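## Task

Press every drive blank that protrudes from the rack's front fully home so it stops and latches, but leave any blank with a yellow sticker alone. The rack is loose: it may tilt only a little (more fails), must finish at its original spot, and each pushed blank must stay seated without the robot holding it.

## Robot and tools

Robot: two xArm7 arms, each with seven revolute joints and a parallel two-finger gripper. They are named left_arm and right_arm. These are labels only, not sides of a camera image. In the scene frame the left_arm root sits at (-0.055, +0.375, 0) m with identity orientation. The right_arm root sits at (-0.004, -0.396, 0) m, turned slightly about z (quat_wxyz +0.999, 0, 0, -0.053). Scene frame: origin on the tabletop midway between the arms, +x out across the table, +z up, left_arm on the +y side.

Tool execute_actions takes "actions", a list holding zero or one item, plus an optional "pictures" boolean (images come by default). An empty list only reports the current state. A wait item is {"steps": N} with N from 1 to 300 control steps (each 1/30 s), counted from the previous result, and sends no command. A motion item is {"rows": [...], "steps": N} with up to 15 rows and N at most 15 (default 15). Each row drives one step, and the final row repeats to fill the remaining steps. Every row is a single flat list of 16 numbers covering both arms, even if one arm stays still: left_arm's seven joint targets then its gripper opening, followed by right_arm's seven joint targets then its opening. Joint values are absolute target angles in radians, in joint order: waist, shoulder, upper arm roll, elbow, forearm roll, wrist pitch, wrist roll. They are targets, not offsets, and use the same convention as the Joint positions line. Allowed ranges: waist, upper arm roll, forearm roll and wrist roll -6.283 to 6.283; shoulder -2.059 to 2.094; elbow -0.192 to 3.927; wrist pitch -1.693 to 3.142. A call is rejected (nothing is sent) if a target overshoots a range end by more than 0.010 and lies beyond the joint's last reported angle. True joint ends may differ from the listed ones by up to 0.010. A target past the real end is clipped there, and the result may print "joint sent to its limit", possibly about an earlier motion. Opening is a scaled value from -1 (shut) to +1 (wide open, 0.084 m between pads).

Motion limits: targets travel at most 3.14 rad/s, take 0.16 s to ramp up, and all joints of an arm are synchronised. Each step's target stays within 0.623 rad of the measured angle. Targets that would move the gripper more than 70 mm from where it is get scaled back. So large moves need several calls. After a call the arms keep heading to the last row until they settle or a step is HELD.

Results: a state line per arm gives the gripper point position (m) and orientation quat_wxyz plus linear and angular velocities, all in the scene frame. The gripper point is midway between the closed pads, about 2 cm behind the fingertips. Fingers point along the gripper's +z, and close along its y. Printed positions can be off, more so at long reach. Joint positions and Joint velocities list each arm's seven joints (rad, rad/s) and then the pad gap (m, m/s). grip_measured is the measured opening on the command scale. "joint command not followed" means a clearance check altered targets; HELD flags steps where a row was partly or fully not sent. Joint torque readings are total drive output with per-unit offset and noise. MOTOR HOT appears from 65 °C; at 80 °C the arm is braked until cool (OVER-TEMPERATURE FAULT). A TORQUE FAULT happens when contact load reaches a joint's limit (waist and shoulder 47.5, upper arm roll, elbow and forearm roll 28.5, wrist pitch and wrist roll 19 N m): the arm backs off, pauses 10 s and drops the rest of the call.

Cameras: cam_high (overview), cam_left_wrist, cam_right_wrist, each 504x504, returned in that order. zoom_image takes "camera" (one of those names) and "region" [x0, y0, x1, y1] in pixels from the top-left, at most 504 by 504, and gives a sharper crop of the latest image; use it to check sticker colours and how far each blank sticks out. read_manual (optional "section", default "licences") only returns licence text. finished_scene takes "scene", the number of the scene being closed; it is final, grades the task, and loads the next task.

Approach: look first, identify which blanks protrude and which carry the excluded sticker colour. Line a closed gripper up in front of each target blank and push it in along +x with slow, short steps until it stops, then back off and confirm it stays latched. Because the rack is free-standing, push gently and straight, and consider bracing the rack with the other arm without shoving it; check afterwards that it has not shifted or tilted. Avoid knocking anything off the table, letting the arms collide or press each other, ramming hard, and touching the stickered blanks. Thinking time runs the simulation, so keep replies brisk, and prefer smooth, efficient motions.

Each tool is called after ">>>" by a JSON object that holds its "api" and its "payload".

## Session

>>> {"api": "execute_actions", "payload": {"actions": []}}

Scene clock: 0.00 s of 4500.00 s.
left_arm: end_effector_position=(+0.2269, -0.1149, +0.2875) grip_measured=+1.00 end_effector_quat_wxyz=(+0.374, +0.666, +0.182, +0.619) end_effector_velocity=(+0.000, -0.000, -0.000) end_effector_angular_velocity=(-0.000, +0.000, -0.001) | right_arm: end_effector_position=(+0.4663, -0.2819, +0.3287) grip_measured=+1.00 end_effector_quat_wxyz=(-0.119, +0.843, -0.524, -0.015) end_effector_velocity=(+0.000, -0.001, -0.000) end_effector_angular_velocity=(-0.001, +0.000, -0.001)
Joint positions: left_arm=[ 0.445 -1.656 -1.58   0.754 -0.33   0.035 -2.116  0.084] | right_arm=[ 0.26  -0.101 -0.008  1.248  0.213  1.225  1.198  0.084]
Joint velocities: left_arm=[ 0.001  0.    -0.     0.    -0.    -0.001 -0.     0.   ] | right_arm=[-0.001  0.     0.     0.    -0.001  0.    -0.     0.   ]
Joint torques (N m, as the arm reports them, + toward a larger angle): no reading
Motor temperatures (°C, as the motors report them): left_arm=[36 36 34 38 36 35 36] | right_arm=[36 38 37 37 38 40 36]

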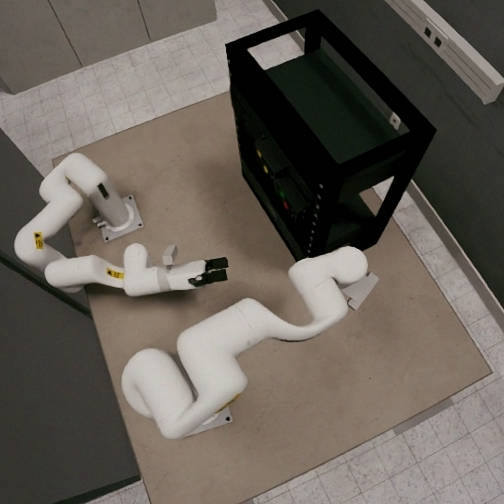

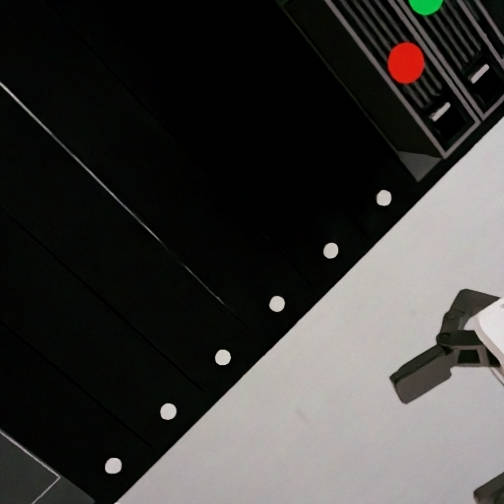

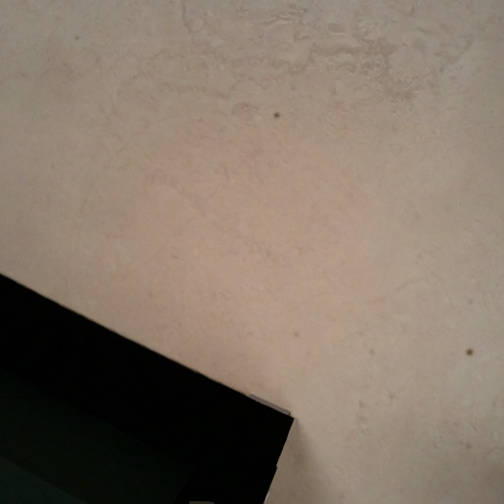

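>>> {"api": "execute_actions", "payload": {"actions": [{"rows":[[0.445,-1.656,-1.58,0.754,-0.33,0.035,-2.116,-1,-0.5,-0.3,0,1.0,0.213,1.225,1.198,-1]],"steps":15}], "pictures": false}}

>>> {"api": "execute_actions", "payload": {"actions": [{"rows":[[0.9,-1.0,-0.5,0.4,0,-0.3,-1,-1,-0.6,-0.75,0,0.25,0,-0.57,0,-1]],"steps":15}], "pictures": false}}

>>> {"api": "execute_actions", "payload": {"actions": [{"rows":[[0.9,-0.7,0,0.3,0,-0.57,0,-1,-0.6,-0.75,0,0.25,0,-0.57,0,-1]],"steps":15}], "pictures": false}}

>>> {"api": "execute_actions", "payload": {"actions": [{"steps":25}]}}

Scene clock: 12.73 s of 4500.00 s.
left_arm: end_effector_position=(+0.2268, -0.1151, +0.2874) grip_measured=-1.00 end_effector_quat_wxyz=(+0.375, +0.666, +0.183, +0.619) end_effector_velocity=(-0.000, -0.001, -0.001) end_effector_angular_velocity=(-0.000, +0.002, -0.001) | right_arm: end_effector_position=(+0.4451, -0.4356, +0.3191) grip_measured=-1.00 end_effector_quat_wxyz=(-0.114, +0.744, -0.658, -0.005) end_effector_velocity=(-0.104, -0.350, -0.023) end_effector_angular_velocity=(+0.009, +0.047, -0.811)
Joint positions: left_arm=[ 0.445 -1.656 -1.58   0.754 -0.33   0.035 -2.116  0.   ] | right_arm=[-0.075 -0.194 -0.005  1.133  0.213  1.225  1.198  0.   ]
Joint velocities: left_arm=[-0.     0.    -0.002  0.001 -0.002 -0.    -0.     0.   ] | right_arm=[-0.819 -0.205  0.007 -0.253  0.001  0.    -0.     0.   ]
Joint torques (N m, as the arm reports them, + toward a larger angle): left_arm=[-1.58 13.32 24.51  0.13 -1.18 -0.77  0.23] | right_arm=[  1.78 -19.81   1.94  10.63   0.11  -1.92   0.44]
Motor temperatures (°C, as the motors report them): left_arm=[36 36 38 38 36 35 36] | right_arm=[36 38 37 40 38 40 36]
Steps of this call (steps 1 to 90: nothing new was sent; then 9.23 s passed at rest; steps 91 to 105: all 15 steps of this action). Readings (joint positions):
91: left_arm=[0.445 -1.656 -1.580 0.753 -0.330 0.035 -2.116] | right_arm=[0.260 -0.101 -0.008 1.248 0.213 1.225 1.198]
92: left_arm=[0.445 -1.656 -1.580 0.754 -0.330 0.035 -2.116] | right_arm=[0.258 -0.102 -0.007 1.247 0.213 1.225 1.198]
94: left_arm=[0.445 -1.656 -1.580 0.754 -0.330 0.035 -2.116] | right_arm=[0.226 -0.112 -0.000 1.234 0.214 1.225 1.198]
98: left_arm=[0.445 -1.656 -1.580 0.754 -0.330 0.035 -2.116] | right_arm=[0.111 -0.147 -0.009 1.191 0.213 1.225 1.198]
105: the state above

Scene clock: 13.23 s of 4500.00 s.
left_arm: end_effector_position=(+0.3103, -0.0115, +0.3898) grip_measured=-1.00 end_effector_quat_wxyz=(+0.315, +0.645, +0.230, +0.657) end_effector_velocity=(+0.160, +0.277, +0.213) end_effector_angular_velocity=(+0.064, -0.052, +0.408) | right_arm: end_effector_position=(+0.3674, -0.5882, +0.2923) grip_measured=-1.00 end_effector_quat_wxyz=(-0.064, +0.775, -0.598, +0.196) end_effector_velocity=(-0.186, -0.249, -0.126) end_effector_angular_velocity=(-1.247, -0.415, +0.731)
Joint positions: left_arm=[ 0.586 -1.455 -1.362  0.644 -0.228 -0.068 -1.898  0.   ] | right_arm=[-0.397 -0.515 -0.002  0.675  0.094  0.782  0.755  0.   ]
Joint velocities: left_arm=[ 0.283  0.411  0.526 -0.219  0.207 -0.209  0.527  0.   ] | right_arm=[-0.591 -0.679  0.009 -1.264 -0.272 -1.461 -1.464  0.   ]
Joint torques (N m, as the arm reports them, + toward a larger angle): left_arm=[-2.08 11.1  23.04  3.47 -1.39 -1.28  0.37] | right_arm=[  0.67 -12.22   1.84  11.4   -0.25  -2.46   0.21]
Motor temperatures (°C, as the motors report them): left_arm=[36 36 38 38 36 35 36] | right_arm=[36 38 37 40 38 40 36]
Steps of this call (steps 1 to 15: all 15 steps of this action). Readings (joint positions):
1: left_arm=[0.445 -1.656 -1.580 0.754 -0.330 0.035 -2.116] | right_arm=[-0.103 -0.201 -0.005 1.124 0.213 1.225 1.198]
2: left_arm=[0.446 -1.654 -1.579 0.753 -0.329 0.033 -2.113] | right_arm=[-0.129 -0.209 -0.005 1.114 0.212 1.223 1.196]
4: left_arm=[0.464 -1.628 -1.556 0.742 -0.313 0.017 -2.085] | right_arm=[-0.171 -0.243 -0.006 1.072 0.201 1.191 1.164]
8: left_arm=[0.515 -1.559 -1.481 0.699 -0.280 -0.016 -2.018] | right_arm=[-0.256 -0.350 -0.003 0.946 0.159 1.060 1.034]
15: the state above

Scene clock: 13.73 s of 4500.00 s.
left_arm: end_effector_position=(+0.3746, +0.1490, +0.4709) grip_measured=-1.00 end_effector_quat_wxyz=(+0.261, +0.623, +0.284, +0.681) end_effector_velocity=(+0.088, +0.357, +0.117) end_effector_angular_velocity=(-0.002, +0.007, +0.370) | right_arm: end_effector_position=(+0.3325, -0.6754, +0.3992) grip_measured=-1.00 end_effector_quat_wxyz=(+0.181, +0.751, -0.301, +0.559) end_effector_velocity=(-0.029, -0.009, +0.382) end_effector_angular_velocity=(-1.238, -1.022, +0.032)
Joint positions: left_arm=[ 0.703 -1.198 -1.091  0.52  -0.143 -0.246 -1.627  0.   ] | right_arm=[-0.585 -0.733  0.001  0.281  0.006 -0.241  0.062  0.   ]
Joint velocities: left_arm=[ 0.196  0.492  0.575 -0.217  0.142 -0.319  0.572  0.   ] | right_arm=[-0.064 -0.072  0.002 -0.135 -0.03  -1.64  -0.283  0.   ]
Joint torques (N m, as the arm reports them, + toward a larger angle): left_arm=[-2.23  6.61 18.16  7.36 -1.04 -1.72  0.23] | right_arm=[-0.26 -4.94  1.43 10.49  0.15 -2.46  0.35]
Motor temperatures (°C, as the motors report them): left_arm=[36 36 39 38 36 35 36] | right_arm=[36 38 37 41 38 40 36]
Steps of this call (steps 1 to 15: all 15 steps of this action). Readings (joint positions):
1: left_arm=[0.595 -1.442 -1.344 0.637 -0.221 -0.075 -1.880] | right_arm=[-0.417 -0.538 -0.002 0.633 0.084 0.730 0.703]
2: left_arm=[0.604 -1.427 -1.327 0.630 -0.215 -0.084 -1.863] | right_arm=[-0.438 -0.561 -0.001 0.589 0.075 0.673 0.646]
4: left_arm=[0.621 -1.393 -1.293 0.611 -0.202 -0.112 -1.828] | right_arm=[-0.480 -0.611 -0.001 0.500 0.055 0.538 0.511]
8: left_arm=[0.653 -1.321 -1.221 0.575 -0.179 -0.165 -1.757] | right_arm=[-0.555 -0.697 -0.001 0.343 0.021 0.205 0.213]
15: the state above

Scene clock: 14.57 s of 4500.00 s.
left_arm: end_effector_position=(+0.3645, +0.4615, +0.5281) grip_measured=-1.00 end_effector_quat_wxyz=(+0.099, +0.568, +0.374, +0.727) end_effector_velocity=(-0.117, +0.365, +0.025) end_effector_angular_velocity=(+0.174, +0.067, +0.555) | right_arm: end_effector_position=(+0.3159, -0.6687, +0.4731) grip_measured=-1.00 end_effector_quat_wxyz=(+0.245, +0.664, -0.245, +0.663) end_effector_velocity=(-0.000, -0.000, +0.000) end_effector_angular_velocity=(-0.001, -0.001, -0.001)
Joint positions: left_arm=[ 0.823 -0.895 -0.553  0.386 -0.056 -0.443 -1.089  0.   ] | right_arm=[-0.6  -0.75  0.    0.25  0.   -0.57  0.    0.  ]
Joint velocities: left_arm=[ 0.098  0.246  0.703 -0.107  0.071 -0.162  0.718  0.   ] | right_arm=[-0.    -0.    -0.001 -0.     0.    -0.001 -0.001  0.   ]
Joint torques (N m, as the arm reports them, + toward a larger angle): left_arm=[-0.99 -1.59  8.61 11.07 -0.44 -2.22  0.19] | right_arm=[ 1.02 -3.88  1.48 10.48 -0.07 -2.02  0.47]
Motor temperatures (°C, as the motors report them): left_arm=[36 36 38 38 36 35 36] | right_arm=[36 38 37 41 38 40 36]
Steps of this call (steps 1 to 25: the robot went on to your last target). Readings (joint positions):
1: left_arm=[0.709 -1.181 -1.071 0.513 -0.139 -0.256 -1.608] | right_arm=[-0.588 -0.736 0.001 0.276 0.005 -0.296 0.052]
2: left_arm=[0.715 -1.165 -1.052 0.506 -0.134 -0.267 -1.588] | right_arm=[-0.590 -0.739 0.000 0.271 0.004 -0.351 0.042]
4: left_arm=[0.728 -1.135 -1.013 0.492 -0.125 -0.287 -1.549] | right_arm=[-0.594 -0.744 0.000 0.262 0.002 -0.450 0.023]
8: left_arm=[0.750 -1.078 -0.931 0.467 -0.109 -0.324 -1.467] | right_arm=[-0.599 -0.749 0.000 0.253 0.001 -0.545 0.005]
25: the state above

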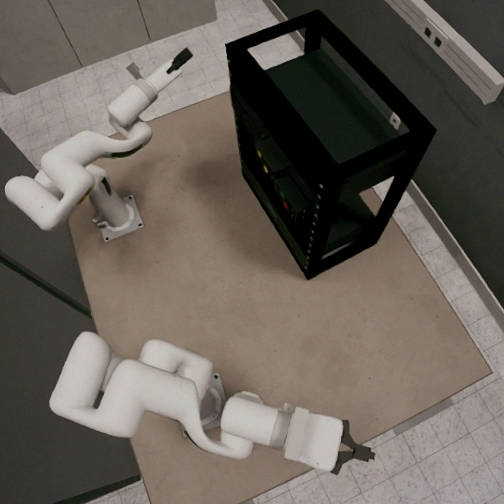

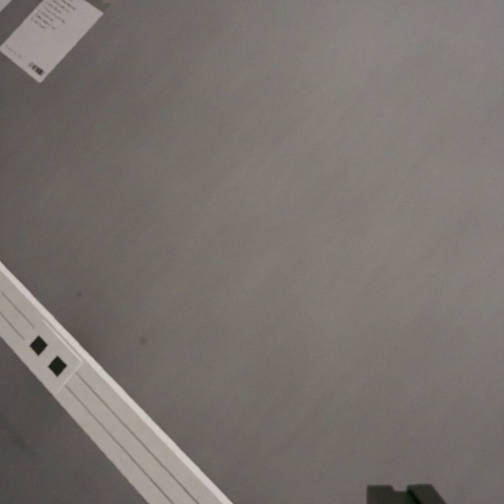

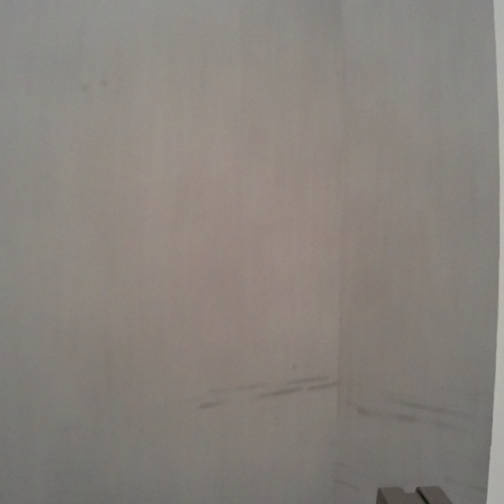

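>>> {"api": "execute_actions", "payload": {"actions": [{"rows":[[0.3,-0.7,0,0.15,0,-0.72,0,-1,-0.6,-0.75,0,0.25,0,-0.57,0,-1]],"steps":15}], "pictures": false}}

>>> {"api": "execute_actions", "payload": {"actions": [{"rows":[[-0.55,-0.7,0,0.15,0,-0.72,0,-1,-0.6,-0.75,0,0.25,0,-0.57,0,-1]],"steps":15}], "pictures": false}}

>>> {"api": "execute_actions", "payload": {"actions": [{"steps":20}]}}

Scene clock: 25.27 s of 4500.00 s.
left_arm: end_effector_position=(+0.3094, +0.5837, +0.4501) grip_measured=-1.00 end_effector_quat_wxyz=(-0.182, +0.684, +0.182, +0.683) end_effector_velocity=(+0.162, -0.353, -0.072) end_effector_angular_velocity=(+0.001, -0.001, -0.920) | right_arm: end_effector_position=(+0.3159, -0.6687, +0.4731) grip_measured=-1.00 end_effector_quat_wxyz=(+0.245, +0.664, -0.245, +0.663) end_effector_velocity=(+0.000, +0.000, +0.001) end_effector_angular_velocity=(-0.002, -0.000, +0.001)
Joint positions: left_arm=[ 0.52  -0.7   -0.     0.205  0.    -0.665  0.     0.   ] | right_arm=[-0.6  -0.75  0.    0.25  0.   -0.57  0.    0.  ]
Joint velocities: left_arm=[-0.921 -0.     0.001 -0.23   0.001 -0.23   0.     0.   ] | right_arm=[ 0.001 -0.    -0.     0.001  0.     0.    -0.001  0.   ]
Joint torques (N m, as the arm reports them, + toward a larger angle): left_arm=[-1.85 -5.25  0.93 11.94  0.41 -2.76  0.13] | right_arm=[ 0.91 -4.04  1.51 10.5  -0.06 -1.89  0.49]
Motor temperatures (°C, as the motors report them): left_arm=[36 36 37 40 36 35 36] | right_arm=[36 38 37 42 38 40 36]
Steps of this call (steps 1 to 45: the robot went on to your last target; steps 46 to 110: nothing new was sent; then 6.53 s passed at rest; steps 111 to 125: all 15 steps of this action). Readings (joint positions):
111: left_arm=[0.900 -0.700 0.000 0.300 -0.000 -0.570 0.000] | right_arm=[-0.600 -0.750 0.000 0.250 -0.000 -0.570 0.000]
112: left_arm=[0.898 -0.700 0.000 0.300 -0.000 -0.571 -0.000] | right_arm=[-0.600 -0.750 -0.000 0.250 0.000 -0.570 0.000]
114: left_arm=[0.863 -0.700 0.003 0.292 -0.001 -0.580 -0.000] | right_arm=[-0.600 -0.750 -0.000 0.250 -0.000 -0.570 0.000]
118: left_arm=[0.733 -0.700 -0.001 0.258 0.000 -0.612 0.000] | right_arm=[-0.600 -0.750 0.000 0.250 0.000 -0.570 0.000]
125: the state above

Scene clock: 25.77 s of 4500.00 s.
left_arm: end_effector_position=(+0.3588, +0.3946, +0.4388) grip_measured=-1.00 end_effector_quat_wxyz=(-0.017, +0.707, +0.017, +0.707) end_effector_velocity=(+0.013, -0.394, -0.010) end_effector_angular_velocity=(-0.002, -0.001, -0.951) | right_arm: end_effector_position=(+0.3159, -0.6687, +0.4731) grip_measured=-1.00 end_effector_quat_wxyz=(+0.245, +0.664, -0.245, +0.663) end_effector_velocity=(-0.000, -0.000, +0.000) end_effector_angular_velocity=(+0.000, -0.000, -0.001)
Joint positions: left_arm=[ 0.047 -0.7   -0.     0.169  0.    -0.701  0.     0.   ] | right_arm=[-0.6  -0.75  0.    0.25  0.   -0.57  0.    0.  ]
Joint velocities: left_arm=[-0.952 -0.    -0.    -0.033 -0.002 -0.035 -0.001  0.   ] | right_arm=[-0.001  0.     0.     0.     0.     0.     0.     0.   ]
Joint torques (N m, as the arm reports them, + toward a larger angle): left_arm=[-1.17 -5.24  0.69 11.77  0.3  -2.48  0.27] | right_arm=[ 1.07 -3.76  1.64 10.44 -0.15 -1.93  0.46]
Motor temperatures (°C, as the motors report them): left_arm=[36 36 37 40 36 35 36] | right_arm=[36 38 37 42 38 40 36]
Steps of this call (steps 1 to 15: all 15 steps of this action). Readings (joint positions):
1: left_arm=[0.490 -0.700 -0.000 0.197 0.000 -0.672 0.000] | right_arm=[-0.600 -0.750 -0.000 0.250 0.000 -0.570 0.000]
2: left_arm=[0.459 -0.700 -0.000 0.190 0.000 -0.679 0.000] | right_arm=[-0.600 -0.750 -0.000 0.250 0.000 -0.570 0.000]
4: left_arm=[0.396 -0.700 -0.000 0.184 0.000 -0.684 -0.000] | right_arm=[-0.600 -0.750 0.000 0.250 0.000 -0.570 -0.000]
8: left_arm=[0.269 -0.700 -0.000 0.179 0.000 -0.691 0.000] | right_arm=[-0.600 -0.750 0.000 0.250 0.000 -0.570 -0.000]
15: the state above

Scene clock: 26.43 s of 4500.00 s.
left_arm: end_effector_position=(+0.2992, +0.1661, +0.4330) grip_measured=-1.00 end_effector_quat_wxyz=(+0.186, +0.682, -0.186, +0.682) end_effector_velocity=(-0.043, -0.071, -0.002) end_effector_angular_velocity=(-0.012, +0.006, -0.205) | right_arm: end_effector_position=(+0.3159, -0.6687, +0.4731) grip_measured=-1.00 end_effector_quat_wxyz=(+0.245, +0.664, -0.245, +0.663) end_effector_velocity=(-0.000, +0.000, +0.001) end_effector_angular_velocity=(-0.001, -0.001, -0.000)
Joint positions: left_arm=[-0.531 -0.7   -0.001  0.15   0.    -0.719  0.     0.   ] | right_arm=[-0.6  -0.75  0.    0.25 -0.   -0.57  0.    0.  ]
Joint velocities: left_arm=[-0.219  0.     0.014 -0.007 -0.005 -0.008 -0.     0.   ] | right_arm=[-0.    -0.001  0.     0.001 -0.    -0.     0.001  0.   ]
Joint torques (N m, as the arm reports them, + toward a larger angle): left_arm=[ 0.76 -5.29  1.62 11.8   0.11 -2.65  0.21] | right_arm=[ 0.75 -3.93  1.65 10.52  0.08 -2.    0.32]
Motor temperatures (°C, as the motors report them): left_arm=[36 36 37 40 36 35 36] | right_arm=[36 38 37 42 38 40 36]
Steps of this call (steps 1 to 20: the robot went on to your last target). Readings (joint positions):
1: left_arm=[0.016 -0.700 -0.000 0.168 0.000 -0.702 0.000] | right_arm=[-0.600 -0.750 -0.000 0.250 0.000 -0.570 0.000]
2: left_arm=[-0.016 -0.700 -0.000 0.167 0.000 -0.703 0.000] | right_arm=[-0.600 -0.750 -0.000 0.250 0.000 -0.570 -0.000]
4: left_arm=[-0.080 -0.700 -0.000 0.165 0.000 -0.705 0.000] | right_arm=[-0.600 -0.750 0.000 0.250 -0.000 -0.570 -0.000]
8: left_arm=[-0.207 -0.700 -0.000 0.161 0.000 -0.709 0.000] | right_arm=[-0.600 -0.750 0.000 0.250 -0.000 -0.570 -0.000]
20: the state above

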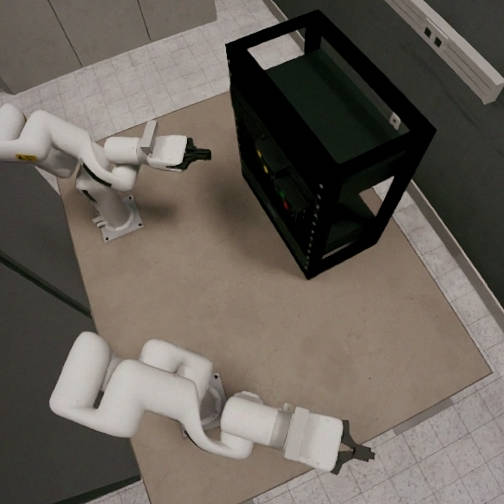

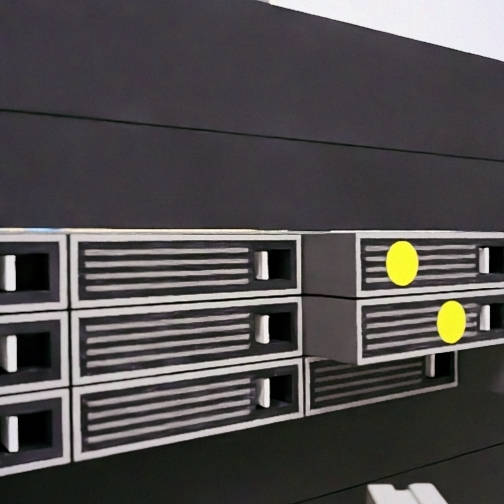

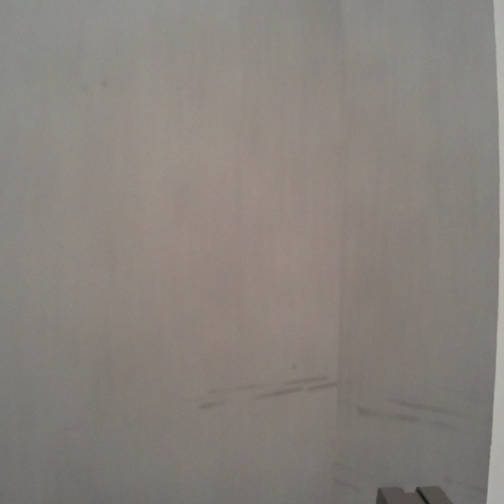

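>>> {"api": "execute_actions", "payload": {"actions": [{"rows":[[0.3,-0.7,0,0.15,0,-0.72,0,-1,0.1,-0.75,0,0.12,0,-0.7,0,-1]],"steps":15}], "pictures": false}}

>>> {"api": "execute_actions", "payload": {"actions": [{"rows":[[0.3,-0.7,0,0.15,0,-0.72,0,-1,0.72,-0.7,0,0.15,0,-0.72,0,-1]],"steps":15}], "pictures": false}}

>>> {"api": "execute_actions", "payload": {"actions": [{"steps":15}]}}

Scene clock: 37.10 s of 4500.00 s.
left_arm: end_effector_position=(+0.3515, +0.3135, +0.4329) grip_measured=-1.00 end_effector_quat_wxyz=(+0.053, +0.705, -0.053, +0.705) end_effector_velocity=(+0.059, +0.389, -0.000) end_effector_angular_velocity=(+0.002, +0.000, +0.957) | right_arm: end_effector_position=(+0.3866, -0.5231, +0.4490) grip_measured=-1.00 end_effector_quat_wxyz=(+0.111, +0.699, -0.111, +0.698) end_effector_velocity=(+0.097, +0.377, -0.055) end_effector_angular_velocity=(+0.001, +0.000, +0.946)
Joint positions: left_arm=[-0.15 -0.7   0.    0.15 -0.   -0.72 -0.    0.  ] | right_arm=[-0.209 -0.75   0.     0.176 -0.    -0.644 -0.     0.   ]
Joint velocities: left_arm=[ 0.959  0.    -0.002  0.    -0.     0.     0.001  0.   ] | right_arm=[ 0.947  0.    -0.001 -0.172  0.001 -0.171 -0.001  0.   ]
Joint torques (N m, as the arm reports them, + toward a larger angle): left_arm=[-1.7  -5.15  0.87 11.58  0.39 -2.64  0.11] | right_arm=[ 1.16 -3.44  1.43 10.08 -0.05 -2.09  0.37]
Motor temperatures (°C, as the motors report them): left_arm=[36 36 36 41 36 35 36] | right_arm=[36 38 37 43 38 40 36]
Steps of this call (steps 1 to 30: the robot went on to your last target; steps 31 to 90: nothing new was sent; then 7.17 s passed at rest; steps 91 to 105: all 15 steps of this action). Readings (joint positions):
91: left_arm=[-0.550 -0.700 -0.000 0.150 0.000 -0.720 0.000] | right_arm=[-0.600 -0.750 -0.000 0.250 0.000 -0.570 -0.000]
92: left_arm=[-0.548 -0.700 -0.000 0.150 0.000 -0.720 0.000] | right_arm=[-0.598 -0.750 -0.000 0.250 0.000 -0.571 0.000]
94: left_arm=[-0.512 -0.700 -0.002 0.150 0.001 -0.720 0.000] | right_arm=[-0.563 -0.750 -0.003 0.243 0.001 -0.579 0.000]
98: left_arm=[-0.374 -0.700 0.001 0.150 -0.000 -0.720 -0.000] | right_arm=[-0.428 -0.750 0.001 0.215 -0.000 -0.604 -0.000]
105: the state above

Scene clock: 37.60 s of 4500.00 s.
left_arm: end_effector_position=(+0.3401, +0.4887, +0.4329) grip_measured=-1.00 end_effector_quat_wxyz=(-0.098, +0.700, +0.099, +0.700) end_effector_velocity=(-0.027, +0.093, -0.001) end_effector_angular_velocity=(+0.011, +0.005, +0.239) | right_arm: end_effector_position=(+0.4011, -0.3286, +0.4388) grip_measured=-1.00 end_effector_quat_wxyz=(-0.058, +0.705, +0.058, +0.705) end_effector_velocity=(-0.062, +0.388, -0.012) end_effector_angular_velocity=(-0.000, -0.000, +0.958)
Joint positions: left_arm=[ 0.279 -0.7    0.001  0.15  -0.    -0.72  -0.     0.   ] | right_arm=[ 0.271 -0.723  0.     0.157 -0.    -0.69  -0.     0.   ]
Joint velocities: left_arm=[ 0.252 -0.    -0.013 -0.001  0.005  0.001  0.     0.   ] | right_arm=[ 0.958  0.048 -0.    -0.014 -0.    -0.063 -0.     0.   ]
Joint torques (N m, as the arm reports them, + toward a larger angle): left_arm=[-4.22 -5.11 -0.47 11.81  0.68 -2.54  0.18] | right_arm=[ 1.   -3.5   1.41  9.91  0.   -1.91  0.34]
Motor temperatures (°C, as the motors report them): left_arm=[36 36 36 41 36 35 36] | right_arm=[36 38 37 43 38 40 36]
Steps of this call (steps 1 to 15: all 15 steps of this action). Readings (joint positions):
1: left_arm=[-0.118 -0.700 0.000 0.150 -0.000 -0.720 -0.000] | right_arm=[-0.177 -0.750 0.000 0.170 -0.000 -0.650 -0.000]
2: left_arm=[-0.086 -0.700 0.000 0.150 -0.000 -0.720 -0.000] | right_arm=[-0.145 -0.750 0.000 0.165 -0.000 -0.655 -0.000]
4: left_arm=[-0.022 -0.700 0.000 0.150 -0.000 -0.720 -0.000] | right_arm=[-0.081 -0.746 0.000 0.162 -0.000 -0.663 -0.000]
8: left_arm=[0.106 -0.700 0.000 0.150 -0.000 -0.720 -0.000] | right_arm=[0.047 -0.735 0.000 0.161 -0.000 -0.675 -0.000]
15: the state above

Scene clock: 38.10 s of 4500.00 s.
left_arm: end_effector_position=(+0.3378, +0.4964, +0.4329) grip_measured=-1.00 end_effector_quat_wxyz=(-0.105, +0.699, +0.105, +0.699) end_effector_velocity=(-0.001, +0.001, -0.000) end_effector_angular_velocity=(-0.001, +0.000, +0.004) | right_arm: end_effector_position=(+0.3373, -0.1657, +0.4331) grip_measured=-1.00 end_effector_quat_wxyz=(-0.206, +0.676, +0.207, +0.676) end_effector_velocity=(-0.054, +0.080, -0.003) end_effector_angular_velocity=(+0.008, +0.005, +0.237)
Joint positions: left_arm=[ 0.3  -0.7  -0.    0.15  0.   -0.72  0.    0.  ] | right_arm=[ 0.699 -0.701  0.001  0.15  -0.    -0.719 -0.     0.   ]
Joint velocities: left_arm=[ 0.002  0.     0.001 -0.001 -0.001 -0.     0.     0.   ] | right_arm=[ 0.248  0.013 -0.011 -0.004  0.003 -0.017 -0.     0.   ]
Joint torques (N m, as the arm reports them, + toward a larger angle): left_arm=[-1.39 -5.23  0.85 11.67  0.39 -2.74  0.19] | right_arm=[-2.82 -4.13  0.41  9.75  0.1  -1.91  0.41]
Motor temperatures (°C, as the motors report them): left_arm=[36 36 36 41 36 35 36] | right_arm=[36 38 37 43 38 40 36]
Steps of this call (steps 1 to 15: the robot went on to your last target). Readings (joint positions):
1: left_arm=[0.286 -0.700 0.001 0.150 -0.000 -0.720 -0.000] | right_arm=[0.303 -0.721 0.000 0.156 -0.000 -0.692 -0.000]
2: left_arm=[0.290 -0.700 0.000 0.150 -0.000 -0.720 -0.000] | right_arm=[0.335 -0.720 0.000 0.156 -0.000 -0.695 -0.000]
4: left_arm=[0.295 -0.700 -0.000 0.150 0.000 -0.720 0.000] | right_arm=[0.399 -0.716 0.000 0.155 -0.000 -0.699 -0.000]
8: left_arm=[0.298 -0.700 -0.000 0.150 0.000 -0.720 0.000] | right_arm=[0.527 -0.710 0.000 0.153 -0.000 -0.707 -0.000]
15: the state above

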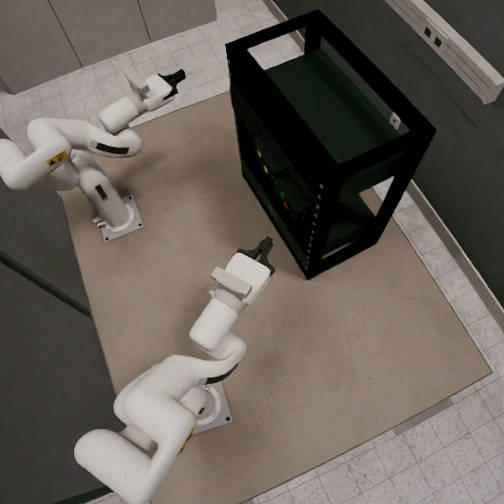

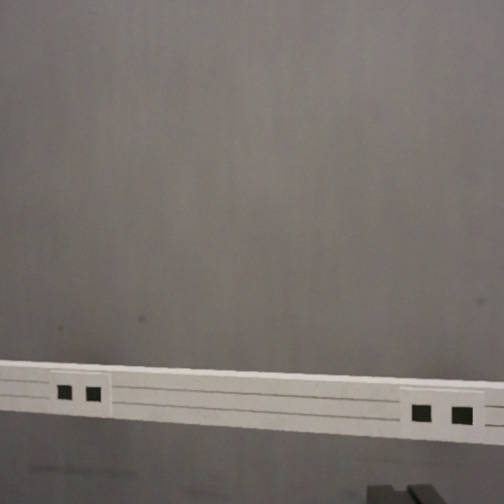

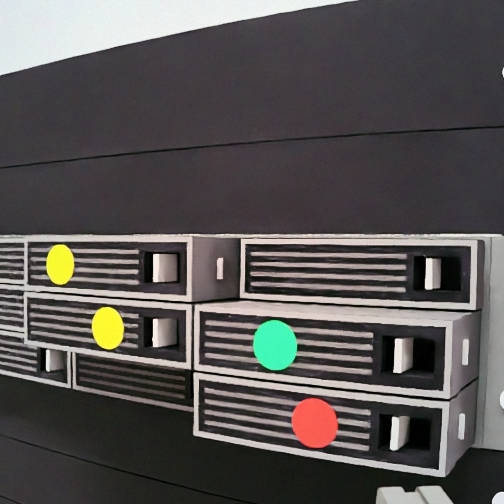

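>>> {"api": "execute_actions", "payload": {"actions": [{"rows":[[0.3,-0.7,0,0.15,0,-0.72,0,-1,0.769,-0.463,0,0.417,0,-0.691,0,-1]],"steps":15}], "pictures": false}}

>>> {"api": "execute_actions", "payload": {"actions": [{"rows":[[0.3,-0.7,0,0.15,0,-0.72,0,-1,0.763,-0.447,0,0.43,0,-0.694,0,-1],[0.3,-0.7,0,0.15,0,-0.72,0,-1,0.757,-0.431,0,0.443,0,-0.696,0,-1],[0.3,-0.7,0,0.15,0,-0.72,0,-1,0.751,-0.415,0,0.456,0,-0.699,0,-1],[0.3,-0.7,0,0.15,0,-0.72,0,-1,0.745,-0.399,0,0.47,0,-0.702,0,-1],[0.3,-0.7,0,0.15,0,-0.72,0,-1,0.739,-0.383,0,0.483,0,-0.704,0,-1],[0.3,-0.7,0,0.15,0,-0.72,0,-1,0.733,-0.367,0,0.496,0,-0.707,0,-1],[0.3,-0.7,0,0.15,0,-0.72,0,-1,0.727,-0.351,0,0.51,0,-0.71,0,-1],[0.3,-0.7,0,0.15,0,-0.72,0,-1,0.721,-0.335,0,0.523,0,-0.712,0,-1],[0.3,-0.7,0,0.15,0,-0.72,0,-1,0.715,-0.319,0,0.537,0,-0.715,0,-1]],"steps":15}]}}

Scene clock: 66.77 s of 4500.00 s.
left_arm: end_effector_position=(+0.3378, +0.4966, +0.4329) grip_measured=-1.00 end_effector_quat_wxyz=(-0.106, +0.699, +0.106, +0.699) end_effector_velocity=(+0.000, -0.000, +0.000) end_effector_angular_velocity=(+0.001, -0.000, +0.000) | right_arm: end_effector_position=(+0.3749, -0.1012, +0.4692) grip_measured=-1.00 end_effector_quat_wxyz=(-0.229, +0.669, +0.230, +0.669) end_effector_velocity=(+0.008, +0.009, +0.008) end_effector_angular_velocity=(+0.005, -0.003, +0.005)
Joint positions: left_arm=[ 0.3  -0.7  -0.    0.15  0.   -0.72 -0.    0.  ] | right_arm=[ 0.768 -0.467 -0.     0.412  0.    -0.691 -0.     0.   ]
Joint velocities: left_arm=[ 0.001  0.    -0.001  0.001 -0.001  0.     0.     0.   ] | right_arm=[ 0.008  0.036 -0.003  0.046  0.001  0.004  0.     0.   ]
Joint torques (N m, as the arm reports them, + toward a larger angle): left_arm=[-1.36 -5.09  0.74 11.54  0.34 -2.75  0.15] | right_arm=[  0.7  -11.23   1.38  10.04   0.05  -1.99   0.47]
Motor temperatures (°C, as the motors report them): left_arm=[36 36 35 42 36 35 36] | right_arm=[36 38 37 43 38 40 36]
Steps of this call (steps 1 to 30: the robot went on to your last target; steps 31 to 90: nothing new was sent; then 25.17 s passed at rest; steps 91 to 105: all 15 steps of this action). Readings (joint positions):
91: left_arm=[0.300 -0.700 -0.000 0.150 0.000 -0.720 0.000] | right_arm=[0.720 -0.700 -0.000 0.150 0.000 -0.720 -0.000]
92: left_arm=[0.300 -0.700 -0.000 0.150 -0.000 -0.720 0.000] | right_arm=[0.720 -0.698 -0.000 0.152 0.000 -0.720 -0.000]
94: left_arm=[0.300 -0.700 -0.000 0.150 -0.000 -0.720 -0.000] | right_arm=[0.727 -0.667 -0.001 0.186 0.000 -0.716 -0.000]
98: left_arm=[0.300 -0.700 0.000 0.150 -0.000 -0.720 0.000] | right_arm=[0.756 -0.527 0.000 0.347 -0.000 -0.699 0.000]
105: the state above

Scene clock: 67.27 s of 4500.00 s.
left_arm: end_effector_position=(+0.3378, +0.4966, +0.4329) grip_measured=-1.00 end_effector_quat_wxyz=(-0.106, +0.699, +0.106, +0.699) end_effector_velocity=(-0.000, +0.000, -0.000) end_effector_angular_velocity=(+0.001, +0.000, +0.001) | right_arm: end_effector_position=(+0.4188, -0.0986, +0.4716) grip_measured=-1.00 end_effector_quat_wxyz=(-0.213, +0.674, +0.213, +0.674) end_effector_velocity=(+0.030, +0.002, +0.001) end_effector_angular_velocity=(-0.001, -0.004, -0.031)
Joint positions: left_arm=[ 0.3  -0.7  -0.    0.15 -0.   -0.72  0.    0.  ] | right_arm=[ 0.719 -0.328  0.001  0.529 -0.    -0.714  0.     0.   ]
Joint velocities: left_arm=[ 0.001  0.    -0.001 -0.    -0.     0.     0.     0.   ] | right_arm=[-0.035  0.096  0.003  0.083 -0.001 -0.017 -0.001  0.   ]
Joint torques (N m, as the arm reports them, + toward a larger angle): left_arm=[-1.43 -5.13  0.97 11.69  0.47 -2.72  0.19] | right_arm=[  0.08 -14.49  -0.68  10.23   0.54  -1.69   0.54]
Motor temperatures (°C, as the motors report them): left_arm=[36 36 35 42 36 35 36] | right_arm=[36 38 37 43 38 40 36]
Steps of this call (steps 1 to 15: all 15 steps of this action). Readings (joint positions):
1: left_arm=[0.300 -0.700 -0.000 0.150 0.000 -0.720 -0.000] | right_arm=[0.768 -0.466 -0.000 0.413 0.000 -0.691 -0.000]
2: left_arm=[0.300 -0.700 0.000 0.150 -0.000 -0.720 0.000] | right_arm=[0.768 -0.464 -0.000 0.415 -0.000 -0.692 -0.000]
4: left_arm=[0.300 -0.700 -0.000 0.150 0.000 -0.720 -0.000] | right_arm=[0.764 -0.453 0.000 0.425 -0.000 -0.693 -0.000]
8: left_arm=[0.300 -0.700 0.000 0.150 -0.000 -0.720 0.000] | right_arm=[0.746 -0.404 -0.000 0.466 0.000 -0.701 0.000]
15: the state above

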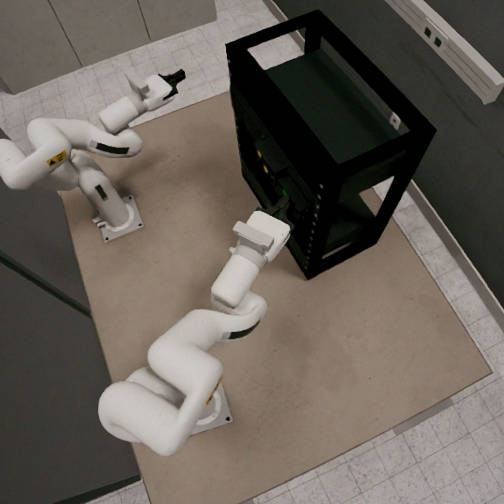

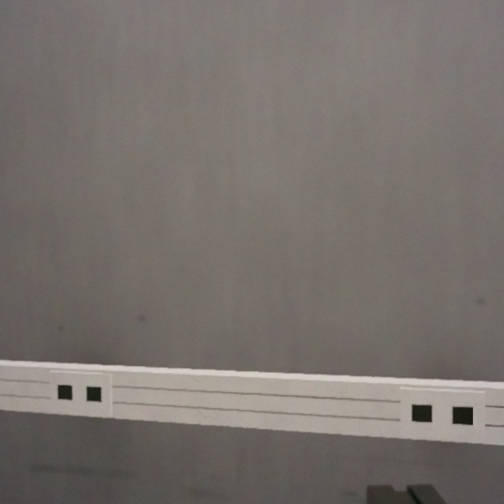

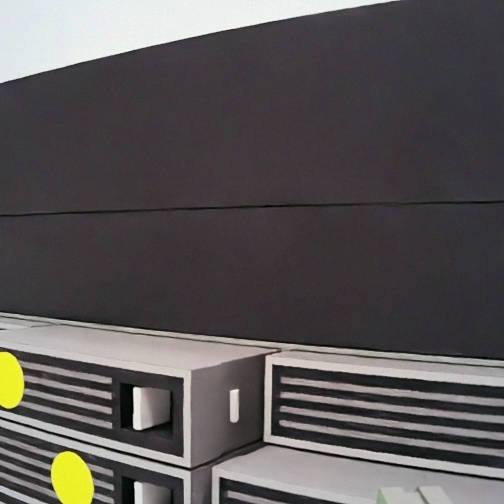

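>>> {"api": "execute_actions", "payload": {"actions": [{"rows":[[0.3,-0.7,0,0.15,0,-0.72,0,-1,0.712,-0.311,0,0.543,0,-0.716,0,-1],[0.3,-0.7,0,0.15,0,-0.72,0,-1,0.709,-0.303,0,0.55,0,-0.718,0,-1],[0.3,-0.7,0,0.15,0,-0.72,0,-1,0.706,-0.295,0,0.557,0,-0.719,0,-1],[0.3,-0.7,0,0.15,0,-0.72,0,-1,0.703,-0.287,0,0.563,0,-0.72,0,-1],[0.3,-0.7,0,0.15,0,-0.72,0,-1,0.70,-0.279,0,0.57,0,-0.722,0,-1],[0.3,-0.7,0,0.15,0,-0.72,0,-1,0.697,-0.271,0,0.577,0,-0.723,0,-1],[0.3,-0.7,0,0.15,0,-0.72,0,-1,0.694,-0.263,0,0.583,0,-0.724,0,-1],[0.3,-0.7,0,0.15,0,-0.72,0,-1,0.691,-0.255,0,0.59,0,-0.726,0,-1],[0.3,-0.7,0,0.15,0,-0.72,0,-1,0.689,-0.248,0,0.596,0,-0.727,0,-1]],"steps":15}]}}

Scene clock: 85.43 s of 4500.00 s.
left_arm: end_effector_position=(+0.3378, +0.4966, +0.4329) grip_measured=-1.00 end_effector_quat_wxyz=(-0.106, +0.699, +0.106, +0.699) end_effector_velocity=(-0.000, +0.001, +0.000) end_effector_angular_velocity=(+0.000, -0.001, +0.001) | right_arm: end_effector_position=(+0.4445, -0.1002, +0.4705) grip_measured=-1.00 end_effector_quat_wxyz=(-0.203, +0.677, +0.203, +0.677) end_effector_velocity=(+0.013, +0.000, +0.000) end_effector_angular_velocity=(+0.002, -0.002, -0.013)
Joint positions: left_arm=[ 0.3  -0.7   0.    0.15 -0.   -0.72  0.    0.  ] | right_arm=[ 0.69  -0.252 -0.     0.593  0.    -0.726 -0.     0.   ]
Joint velocities: left_arm=[ 0.001  0.     0.001  0.     0.001 -0.001  0.     0.   ] | right_arm=[-0.015  0.042  0.002  0.036  0.001 -0.008  0.001  0.   ]
Joint torques (N m, as the arm reports them, + toward a larger angle): left_arm=[-1.33 -5.    0.73 11.74  0.4  -2.59  0.2 ] | right_arm=[ -2.57 -14.56  -2.49   9.8    0.89  -1.3    0.45]
Motor temperatures (°C, as the motors report them): left_arm=[36 36 35 42 36 35 36] | right_arm=[36 38 37 44 38 40 36]
Steps of this call (steps 1 to 15: the robot went on to your last target; steps 16 to 90: nothing new was sent; then 14.67 s passed at rest; steps 91 to 105: all 15 steps of this action). Readings (joint positions):
91: left_arm=[0.300 -0.700 0.000 0.150 0.000 -0.720 0.000] | right_arm=[0.715 -0.319 0.000 0.537 -0.000 -0.715 -0.000]
92: left_arm=[0.300 -0.700 -0.000 0.150 0.000 -0.720 0.000] | right_arm=[0.715 -0.318 0.000 0.537 -0.000 -0.715 -0.000]
94: left_arm=[0.300 -0.700 0.000 0.150 0.000 -0.720 -0.000] | right_arm=[0.713 -0.313 0.000 0.542 -0.000 -0.716 -0.000]
98: left_arm=[0.300 -0.700 0.000 0.150 0.000 -0.720 0.000] | right_arm=[0.703 -0.288 -0.000 0.563 0.000 -0.720 -0.000]
105: the state above

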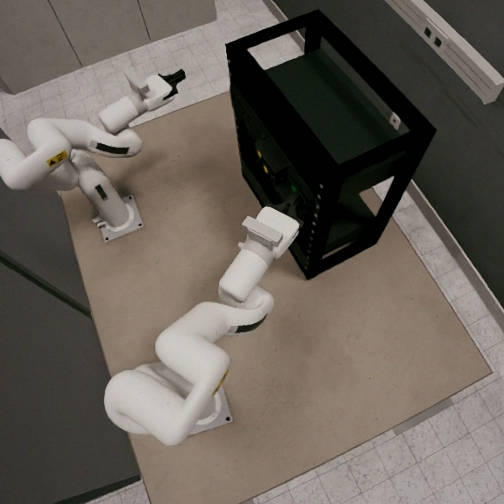

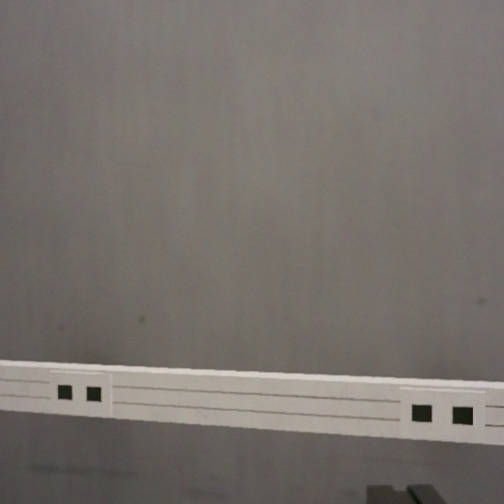

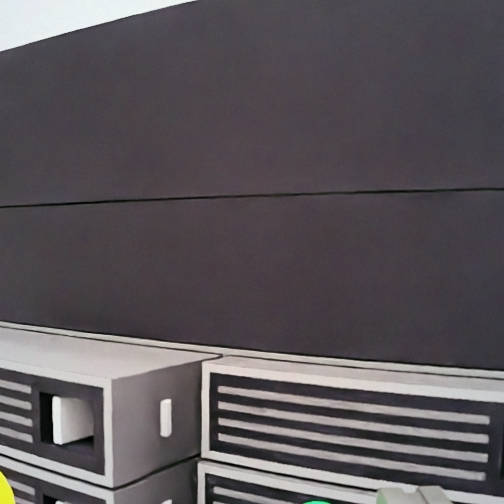

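>>> {"api": "execute_actions", "payload": {"actions": [{"rows":[[0.3,-0.7,0,0.15,0,-0.72,0,-1,0.686,-0.24,0,0.602,0,-0.728,0,-1],[0.3,-0.7,0,0.15,0,-0.72,0,-1,0.683,-0.233,0,0.608,0,-0.729,0,-1],[0.3,-0.7,0,0.15,0,-0.72,0,-1,0.681,-0.226,0,0.615,0,-0.73,0,-1],[0.3,-0.7,0,0.15,0,-0.72,0,-1,0.678,-0.218,0,0.621,0,-0.731,0,-1],[0.3,-0.7,0,0.15,0,-0.72,0,-1,0.675,-0.21,0,0.628,0,-0.732,0,-1]],"steps":15}], "pictures": false}}

Scene clock: 93.57 s of 4500.00 s.
left_arm: end_effector_position=(+0.3378, +0.4966, +0.4329) grip_measured=-1.00 end_effector_quat_wxyz=(-0.106, +0.699, +0.106, +0.699) end_effector_velocity=(-0.000, +0.001, -0.000) end_effector_angular_velocity=(+0.001, +0.001, +0.001) | right_arm: end_effector_position=(+0.4517, -0.0941, +0.4707) grip_measured=-1.00 end_effector_quat_wxyz=(-0.203, +0.674, +0.205, +0.680) end_effector_velocity=(+0.011, -0.001, +0.006) end_effector_angular_velocity=(+0.006, -0.011, -0.014)
Joint positions: left_arm=[ 0.3  -0.7   0.    0.15  0.   -0.72  0.    0.  ] | right_arm=[ 0.679 -0.215  0.011  0.624 -0.004 -0.739  0.     0.   ]
Joint velocities: left_arm=[0.001 0.    0.001 0.    0.002 0.    0.    0.   ] | right_arm=[-0.021  0.028  0.007  0.036 -0.    -0.004  0.     0.   ]
Joint torques (N m, as the arm reports them, + toward a larger angle): left_arm=[-1.46 -5.05  0.63 11.64  0.23 -2.63  0.26] | right_arm=[-21.79   6.94 -23.53  15.86   7.11   3.73   0.34]
Motor temperatures (°C, as the motors report them): left_arm=[36 36 35 42 36 35 36] | right_arm=[36 38 37 44 38 40 36]
Steps of this call (steps 1 to 15: the robot went on to your last target; steps 16 to 90: nothing new was sent; then 4.63 s passed at rest; steps 91 to 105: all 15 steps of this action). Readings (joint positions):
91: left_arm=[0.300 -0.700 -0.000 0.150 0.000 -0.720 -0.000] | right_arm=[0.689 -0.248 -0.000 0.596 0.000 -0.727 0.000]
92: left_arm=[0.300 -0.700 0.000 0.150 0.000 -0.720 -0.000] | right_arm=[0.689 -0.247 -0.000 0.596 0.000 -0.727 0.000]
94: left_arm=[0.300 -0.700 0.000 0.150 -0.000 -0.720 -0.000] | right_arm=[0.687 -0.242 0.001 0.600 -0.000 -0.729 -0.000]
98: left_arm=[0.300 -0.700 0.000 0.150 -0.000 -0.720 -0.000] | right_arm=[0.683 -0.225 0.008 0.614 -0.003 -0.736 0.000]
105: the state above

>>> {"api": "execute_actions", "payload": {"actions": [{"rows":[[0.3,-0.7,0,0.15,0,-0.72,0,-1,0.769,-0.463,0,0.417,0,-0.691,0,-1]],"steps":12}], "pictures": false}}

>>> {"api": "execute_actions", "payload": {"actions": [{"rows":[[0.3,-0.7,0,0.15,0,-0.72,0,-1,0.769,-0.377,0,0.366,0,-0.828,0,-1]],"steps":12}]}}

>>> {"api": "execute_actions", "payload": {"actions": [{"rows":[[0.3,-0.7,0,0.15,0,-0.72,0,-1,0.762,-0.359,0,0.382,0,-0.83,0,-1],[0.3,-0.7,0,0.15,0,-0.72,0,-1,0.755,-0.341,0,0.398,0,-0.831,0,-1],[0.3,-0.7,0,0.15,0,-0.72,0,-1,0.748,-0.323,0,0.414,0,-0.833,0,-1],[0.3,-0.7,0,0.15,0,-0.72,0,-1,0.741,-0.305,0,0.431,0,-0.835,0,-1],[0.3,-0.7,0,0.15,0,-0.72,0,-1,0.734,-0.288,0,0.447,0,-0.836,0,-1],[0.3,-0.7,0,0.15,0,-0.72,0,-1,0.727,-0.27,0,0.463,0,-0.838,0,-1],[0.3,-0.7,0,0.15,0,-0.72,0,-1,0.72,-0.252,0,0.479,0,-0.84,0,-1],[0.3,-0.7,0,0.15,0,-0.72,0,-1,0.713,-0.234,0,0.495,0,-0.841,0,-1],[0.3,-0.7,0,0.15,0,-0.72,0,-1,0.706,-0.216,0,0.512,0,-0.843,0,-1],[0.3,-0.7,0,0.15,0,-0.72,0,-1,0.70,-0.2,0,0.527,0,-0.845,0,-1],[0.3,-0.7,0,0.15,0,-0.72,0,-1,0.695,-0.187,0,0.539,0,-0.846,0,-1],[0.3,-0.7,0,0.15,0,-0.72,0,-1,0.691,-0.177,0,0.548,0,-0.847,0,-1],[0.3,-0.7,0,0.15,0,-0.72,0,-1,0.688,-0.169,0,0.555,0,-0.848,0,-1],[0.3,-0.7,0,0.15,0,-0.72,0,-1,0.686,-0.163,0,0.56,0,-0.848,0,-1]],"steps":15}], "pictures": false}}

>>> {"api": "execute_actions", "payload": {"actions": [{"steps":12}], "pictures": false}}

Scene clock: 112.13 s of 4500.00 s.
left_arm: end_effector_position=(+0.3378, +0.4966, +0.4329) grip_measured=-1.00 end_effector_quat_wxyz=(-0.106, +0.699, +0.106, +0.699) end_effector_velocity=(+0.000, -0.001, +0.001) end_effector_angular_velocity=(+0.001, -0.001, -0.002) | right_arm: end_effector_position=(+0.3823, -0.1022, +0.4703) grip_measured=-1.00 end_effector_quat_wxyz=(-0.227, +0.671, +0.225, +0.669) end_effector_velocity=(-0.055, +0.009, -0.015) end_effector_angular_velocity=(-0.019, +0.006, +0.084)
Joint positions: left_arm=[ 0.3  -0.7  -0.    0.15  0.   -0.72 -0.    0.  ] | right_arm=[ 0.761 -0.449 -0.003  0.43   0.002 -0.691 -0.     0.   ]
Joint velocities: left_arm=[-0.001 -0.    -0.001  0.001  0.     0.001  0.     0.   ] | right_arm=[ 0.066 -0.139  0.014 -0.138 -0.008  0.017  0.     0.   ]
Joint torques (N m, as the arm reports them, + toward a larger angle): left_arm=[-1.27 -5.32  0.65 11.74  0.34 -2.66  0.29] | right_arm=[-0.23 -8.22  0.82 10.39  0.06 -1.84  0.42]
Motor temperatures (°C, as the motors report them): left_arm=[36 36 35 43 36 35 36] | right_arm=[37 38 41 49 39 41 36]
Steps of this call (steps 1 to 15: the robot went on to your last target; steps 16 to 90: nothing new was sent; then 15.17 s passed at rest; steps 91 to 102: all 12 steps of this action). Readings (joint positions):
91: left_arm=[0.300 -0.700 -0.000 0.150 -0.000 -0.720 0.000] | right_arm=[0.677 -0.211 0.012 0.628 -0.004 -0.739 -0.000]
92: left_arm=[0.300 -0.700 0.000 0.150 -0.000 -0.720 0.000] | right_arm=[0.678 -0.213 0.011 0.626 -0.004 -0.739 -0.000]
94: left_arm=[0.300 -0.700 -0.000 0.150 0.000 -0.720 0.000] | right_arm=[0.689 -0.243 0.006 0.601 -0.002 -0.725 -0.000]
98: left_arm=[0.300 -0.700 -0.000 0.150 0.000 -0.720 -0.000] | right_arm=[0.739 -0.395 -0.009 0.475 0.004 -0.698 -0.000]
102: the state above

Scene clock: 112.53 s of 4500.00 s.
left_arm: end_effector_position=(+0.3378, +0.4966, +0.4329) grip_measured=-1.00 end_effector_quat_wxyz=(-0.106, +0.699, +0.106, +0.699) end_effector_velocity=(+0.000, -0.001, +0.000) end_effector_angular_velocity=(+0.001, -0.000, -0.002) | right_arm: end_effector_position=(+0.3763, -0.1000, +0.4357) grip_measured=-1.00 end_effector_quat_wxyz=(-0.230, +0.669, +0.230, +0.668) end_effector_velocity=(-0.004, +0.001, +0.005) end_effector_angular_velocity=(+0.023, -0.031, +0.006)
Joint positions: left_arm=[ 0.3  -0.7   0.    0.15 -0.   -0.72 -0.    0.  ] | right_arm=[ 0.769 -0.379 -0.     0.368  0.    -0.823  0.     0.   ]
Joint velocities: left_arm=[-0.001 -0.     0.    -0.     0.002 -0.001 -0.     0.   ] | right_arm=[ 0.005  0.014  0.001 -0.006 -0.    -0.059  0.     0.   ]
Joint torques (N m, as the arm reports them, + toward a larger angle): left_arm=[-1.67 -5.01  0.74 11.68  0.4  -2.68  0.07] | right_arm=[  0.97 -11.5    1.47   9.35  -0.16  -2.01   0.44]
Motor temperatures (°C, as the motors report them): left_arm=[36 36 35 43 36 35 36] | right_arm=[37 38 41 49 39 41 36]
Steps of this call (steps 1 to 12: all 12 steps of this action). Readings (joint positions):
1: left_arm=[0.300 -0.700 -0.000 0.150 -0.000 -0.720 0.000] | right_arm=[0.763 -0.452 -0.003 0.426 0.001 -0.691 -0.000]
2: left_arm=[0.300 -0.700 0.000 0.150 -0.000 -0.720 -0.000] | right_arm=[0.765 -0.454 -0.003 0.423 0.001 -0.693 -0.000]
4: left_arm=[0.300 -0.700 0.000 0.150 -0.000 -0.720 0.000] | right_arm=[0.766 -0.438 -0.002 0.410 0.001 -0.729 0.000]
8: left_arm=[0.300 -0.700 0.000 0.150 -0.000 -0.720 -0.000] | right_arm=[0.768 -0.387 -0.001 0.372 0.000 -0.804 -0.000]
12: the state above

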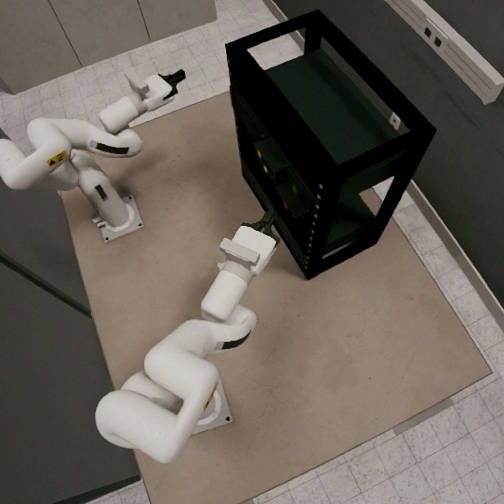

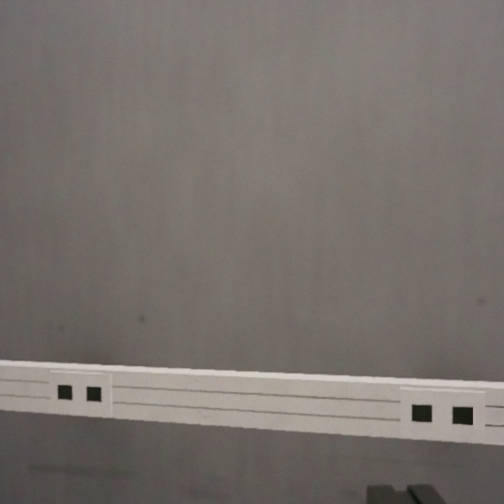

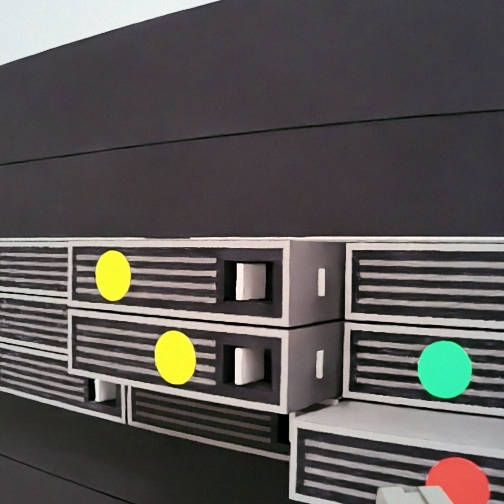

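Scene clock: 113.03 s of 4500.00 s.
left_arm: end_effector_position=(+0.3378, +0.4966, +0.4329) grip_measured=-1.00 end_effector_quat_wxyz=(-0.106, +0.699, +0.106, +0.699) end_effector_velocity=(-0.000, +0.000, +0.000) end_effector_angular_velocity=(+0.000, -0.002, +0.001) | right_arm: end_effector_position=(+0.4350, -0.0979, +0.4366) grip_measured=-1.00 end_effector_quat_wxyz=(-0.208, +0.675, +0.208, +0.676) end_effector_velocity=(+0.127, -0.005, -0.008) end_effector_angular_velocity=(+0.000, +0.005, -0.143)
Joint positions: left_arm=[ 0.3  -0.7   0.    0.15 -0.   -0.72  0.    0.  ] | right_arm=[ 0.701 -0.2    0.002  0.527 -0.001 -0.845 -0.     0.   ]
Joint velocities: left_arm=[ 0.     0.     0.     0.    -0.    -0.002  0.     0.   ] | right_arm=[-0.139  0.366 -0.003  0.331  0.002 -0.032  0.001  0.   ]
Joint torques (N m, as the arm reports them, + toward a larger angle): left_arm=[-1.52 -4.9   0.71 11.76  0.59 -2.73  0.15] | right_arm=[ -2.22 -17.45  -2.58   8.62   1.18  -1.77   0.32]
Motor temperatures (°C, as the motors report them): left_arm=[36 36 35 43 36 35 36] | right_arm=[37 38 41 49 39 41 36]
Steps of this call (steps 1 to 15: all 15 steps of this action). Readings (joint positions):
1: left_arm=[0.300 -0.700 0.000 0.150 0.000 -0.720 0.000] | right_arm=[0.769 -0.378 -0.000 0.368 0.000 -0.825 0.000]
2: left_arm=[0.300 -0.700 0.000 0.150 -0.000 -0.720 -0.000] | right_arm=[0.768 -0.377 -0.000 0.369 0.000 -0.826 0.000]
4: left_arm=[0.300 -0.700 0.000 0.150 0.000 -0.720 0.000] | right_arm=[0.764 -0.365 0.000 0.379 -0.000 -0.829 -0.000]
8: left_arm=[0.300 -0.700 0.000 0.150 -0.000 -0.720 -0.000] | right_arm=[0.743 -0.311 0.000 0.427 0.000 -0.834 0.000]
15: the state above

Scene clock: 113.43 s of 4500.00 s.
left_arm: end_effector_position=(+0.3378, +0.4966, +0.4329) grip_measured=-1.00 end_effector_quat_wxyz=(-0.106, +0.699, +0.106, +0.699) end_effector_velocity=(+0.000, -0.000, -0.001) end_effector_angular_velocity=(-0.000, +0.004, -0.001) | right_arm: end_effector_position=(+0.4473, -0.0992, +0.4353) grip_measured=-1.00 end_effector_quat_wxyz=(-0.203, +0.677, +0.203, +0.678) end_effector_velocity=(+0.001, +0.000, -0.001) end_effector_angular_velocity=(-0.001, +0.001, -0.001)
Joint positions: left_arm=[ 0.3  -0.7  -0.    0.15 -0.   -0.72  0.    0.  ] | right_arm=[ 0.687 -0.165  0.001  0.558 -0.001 -0.849 -0.     0.   ]
Joint velocities: left_arm=[-0.001  0.     0.001 -0.001  0.001  0.003  0.     0.   ] | right_arm=[-0.002  0.006  0.001  0.004 -0.    -0.     0.     0.   ]
Joint torques (N m, as the arm reports them, + toward a larger angle): left_arm=[-1.49 -5.19  0.88 11.66  0.51 -2.68  0.13] | right_arm=[ -4.73 -12.51  -4.82  10.86   1.78  -0.59   0.5 ]
Motor temperatures (°C, as the motors report them): left_arm=[36 36 35 43 36 35 36] | right_arm=[37 38 41 49 39 41 36]
Steps of this call (steps 1 to 12: the robot went on to your last target). Readings (joint positions):
1: left_arm=[0.300 -0.700 0.000 0.150 0.000 -0.720 -0.000] | right_arm=[0.697 -0.189 0.002 0.537 -0.001 -0.846 -0.000]
2: left_arm=[0.300 -0.700 -0.000 0.150 -0.000 -0.720 0.000] | right_arm=[0.693 -0.181 0.002 0.544 -0.001 -0.847 -0.000]
4: left_arm=[0.300 -0.700 -0.000 0.150 0.000 -0.720 -0.000] | right_arm=[0.690 -0.171 0.001 0.553 -0.000 -0.848 -0.000]
8: left_arm=[0.300 -0.700 0.000 0.150 -0.000 -0.720 -0.000] | right_arm=[0.687 -0.166 0.001 0.557 -0.000 -0.849 -0.000]
12: the state above


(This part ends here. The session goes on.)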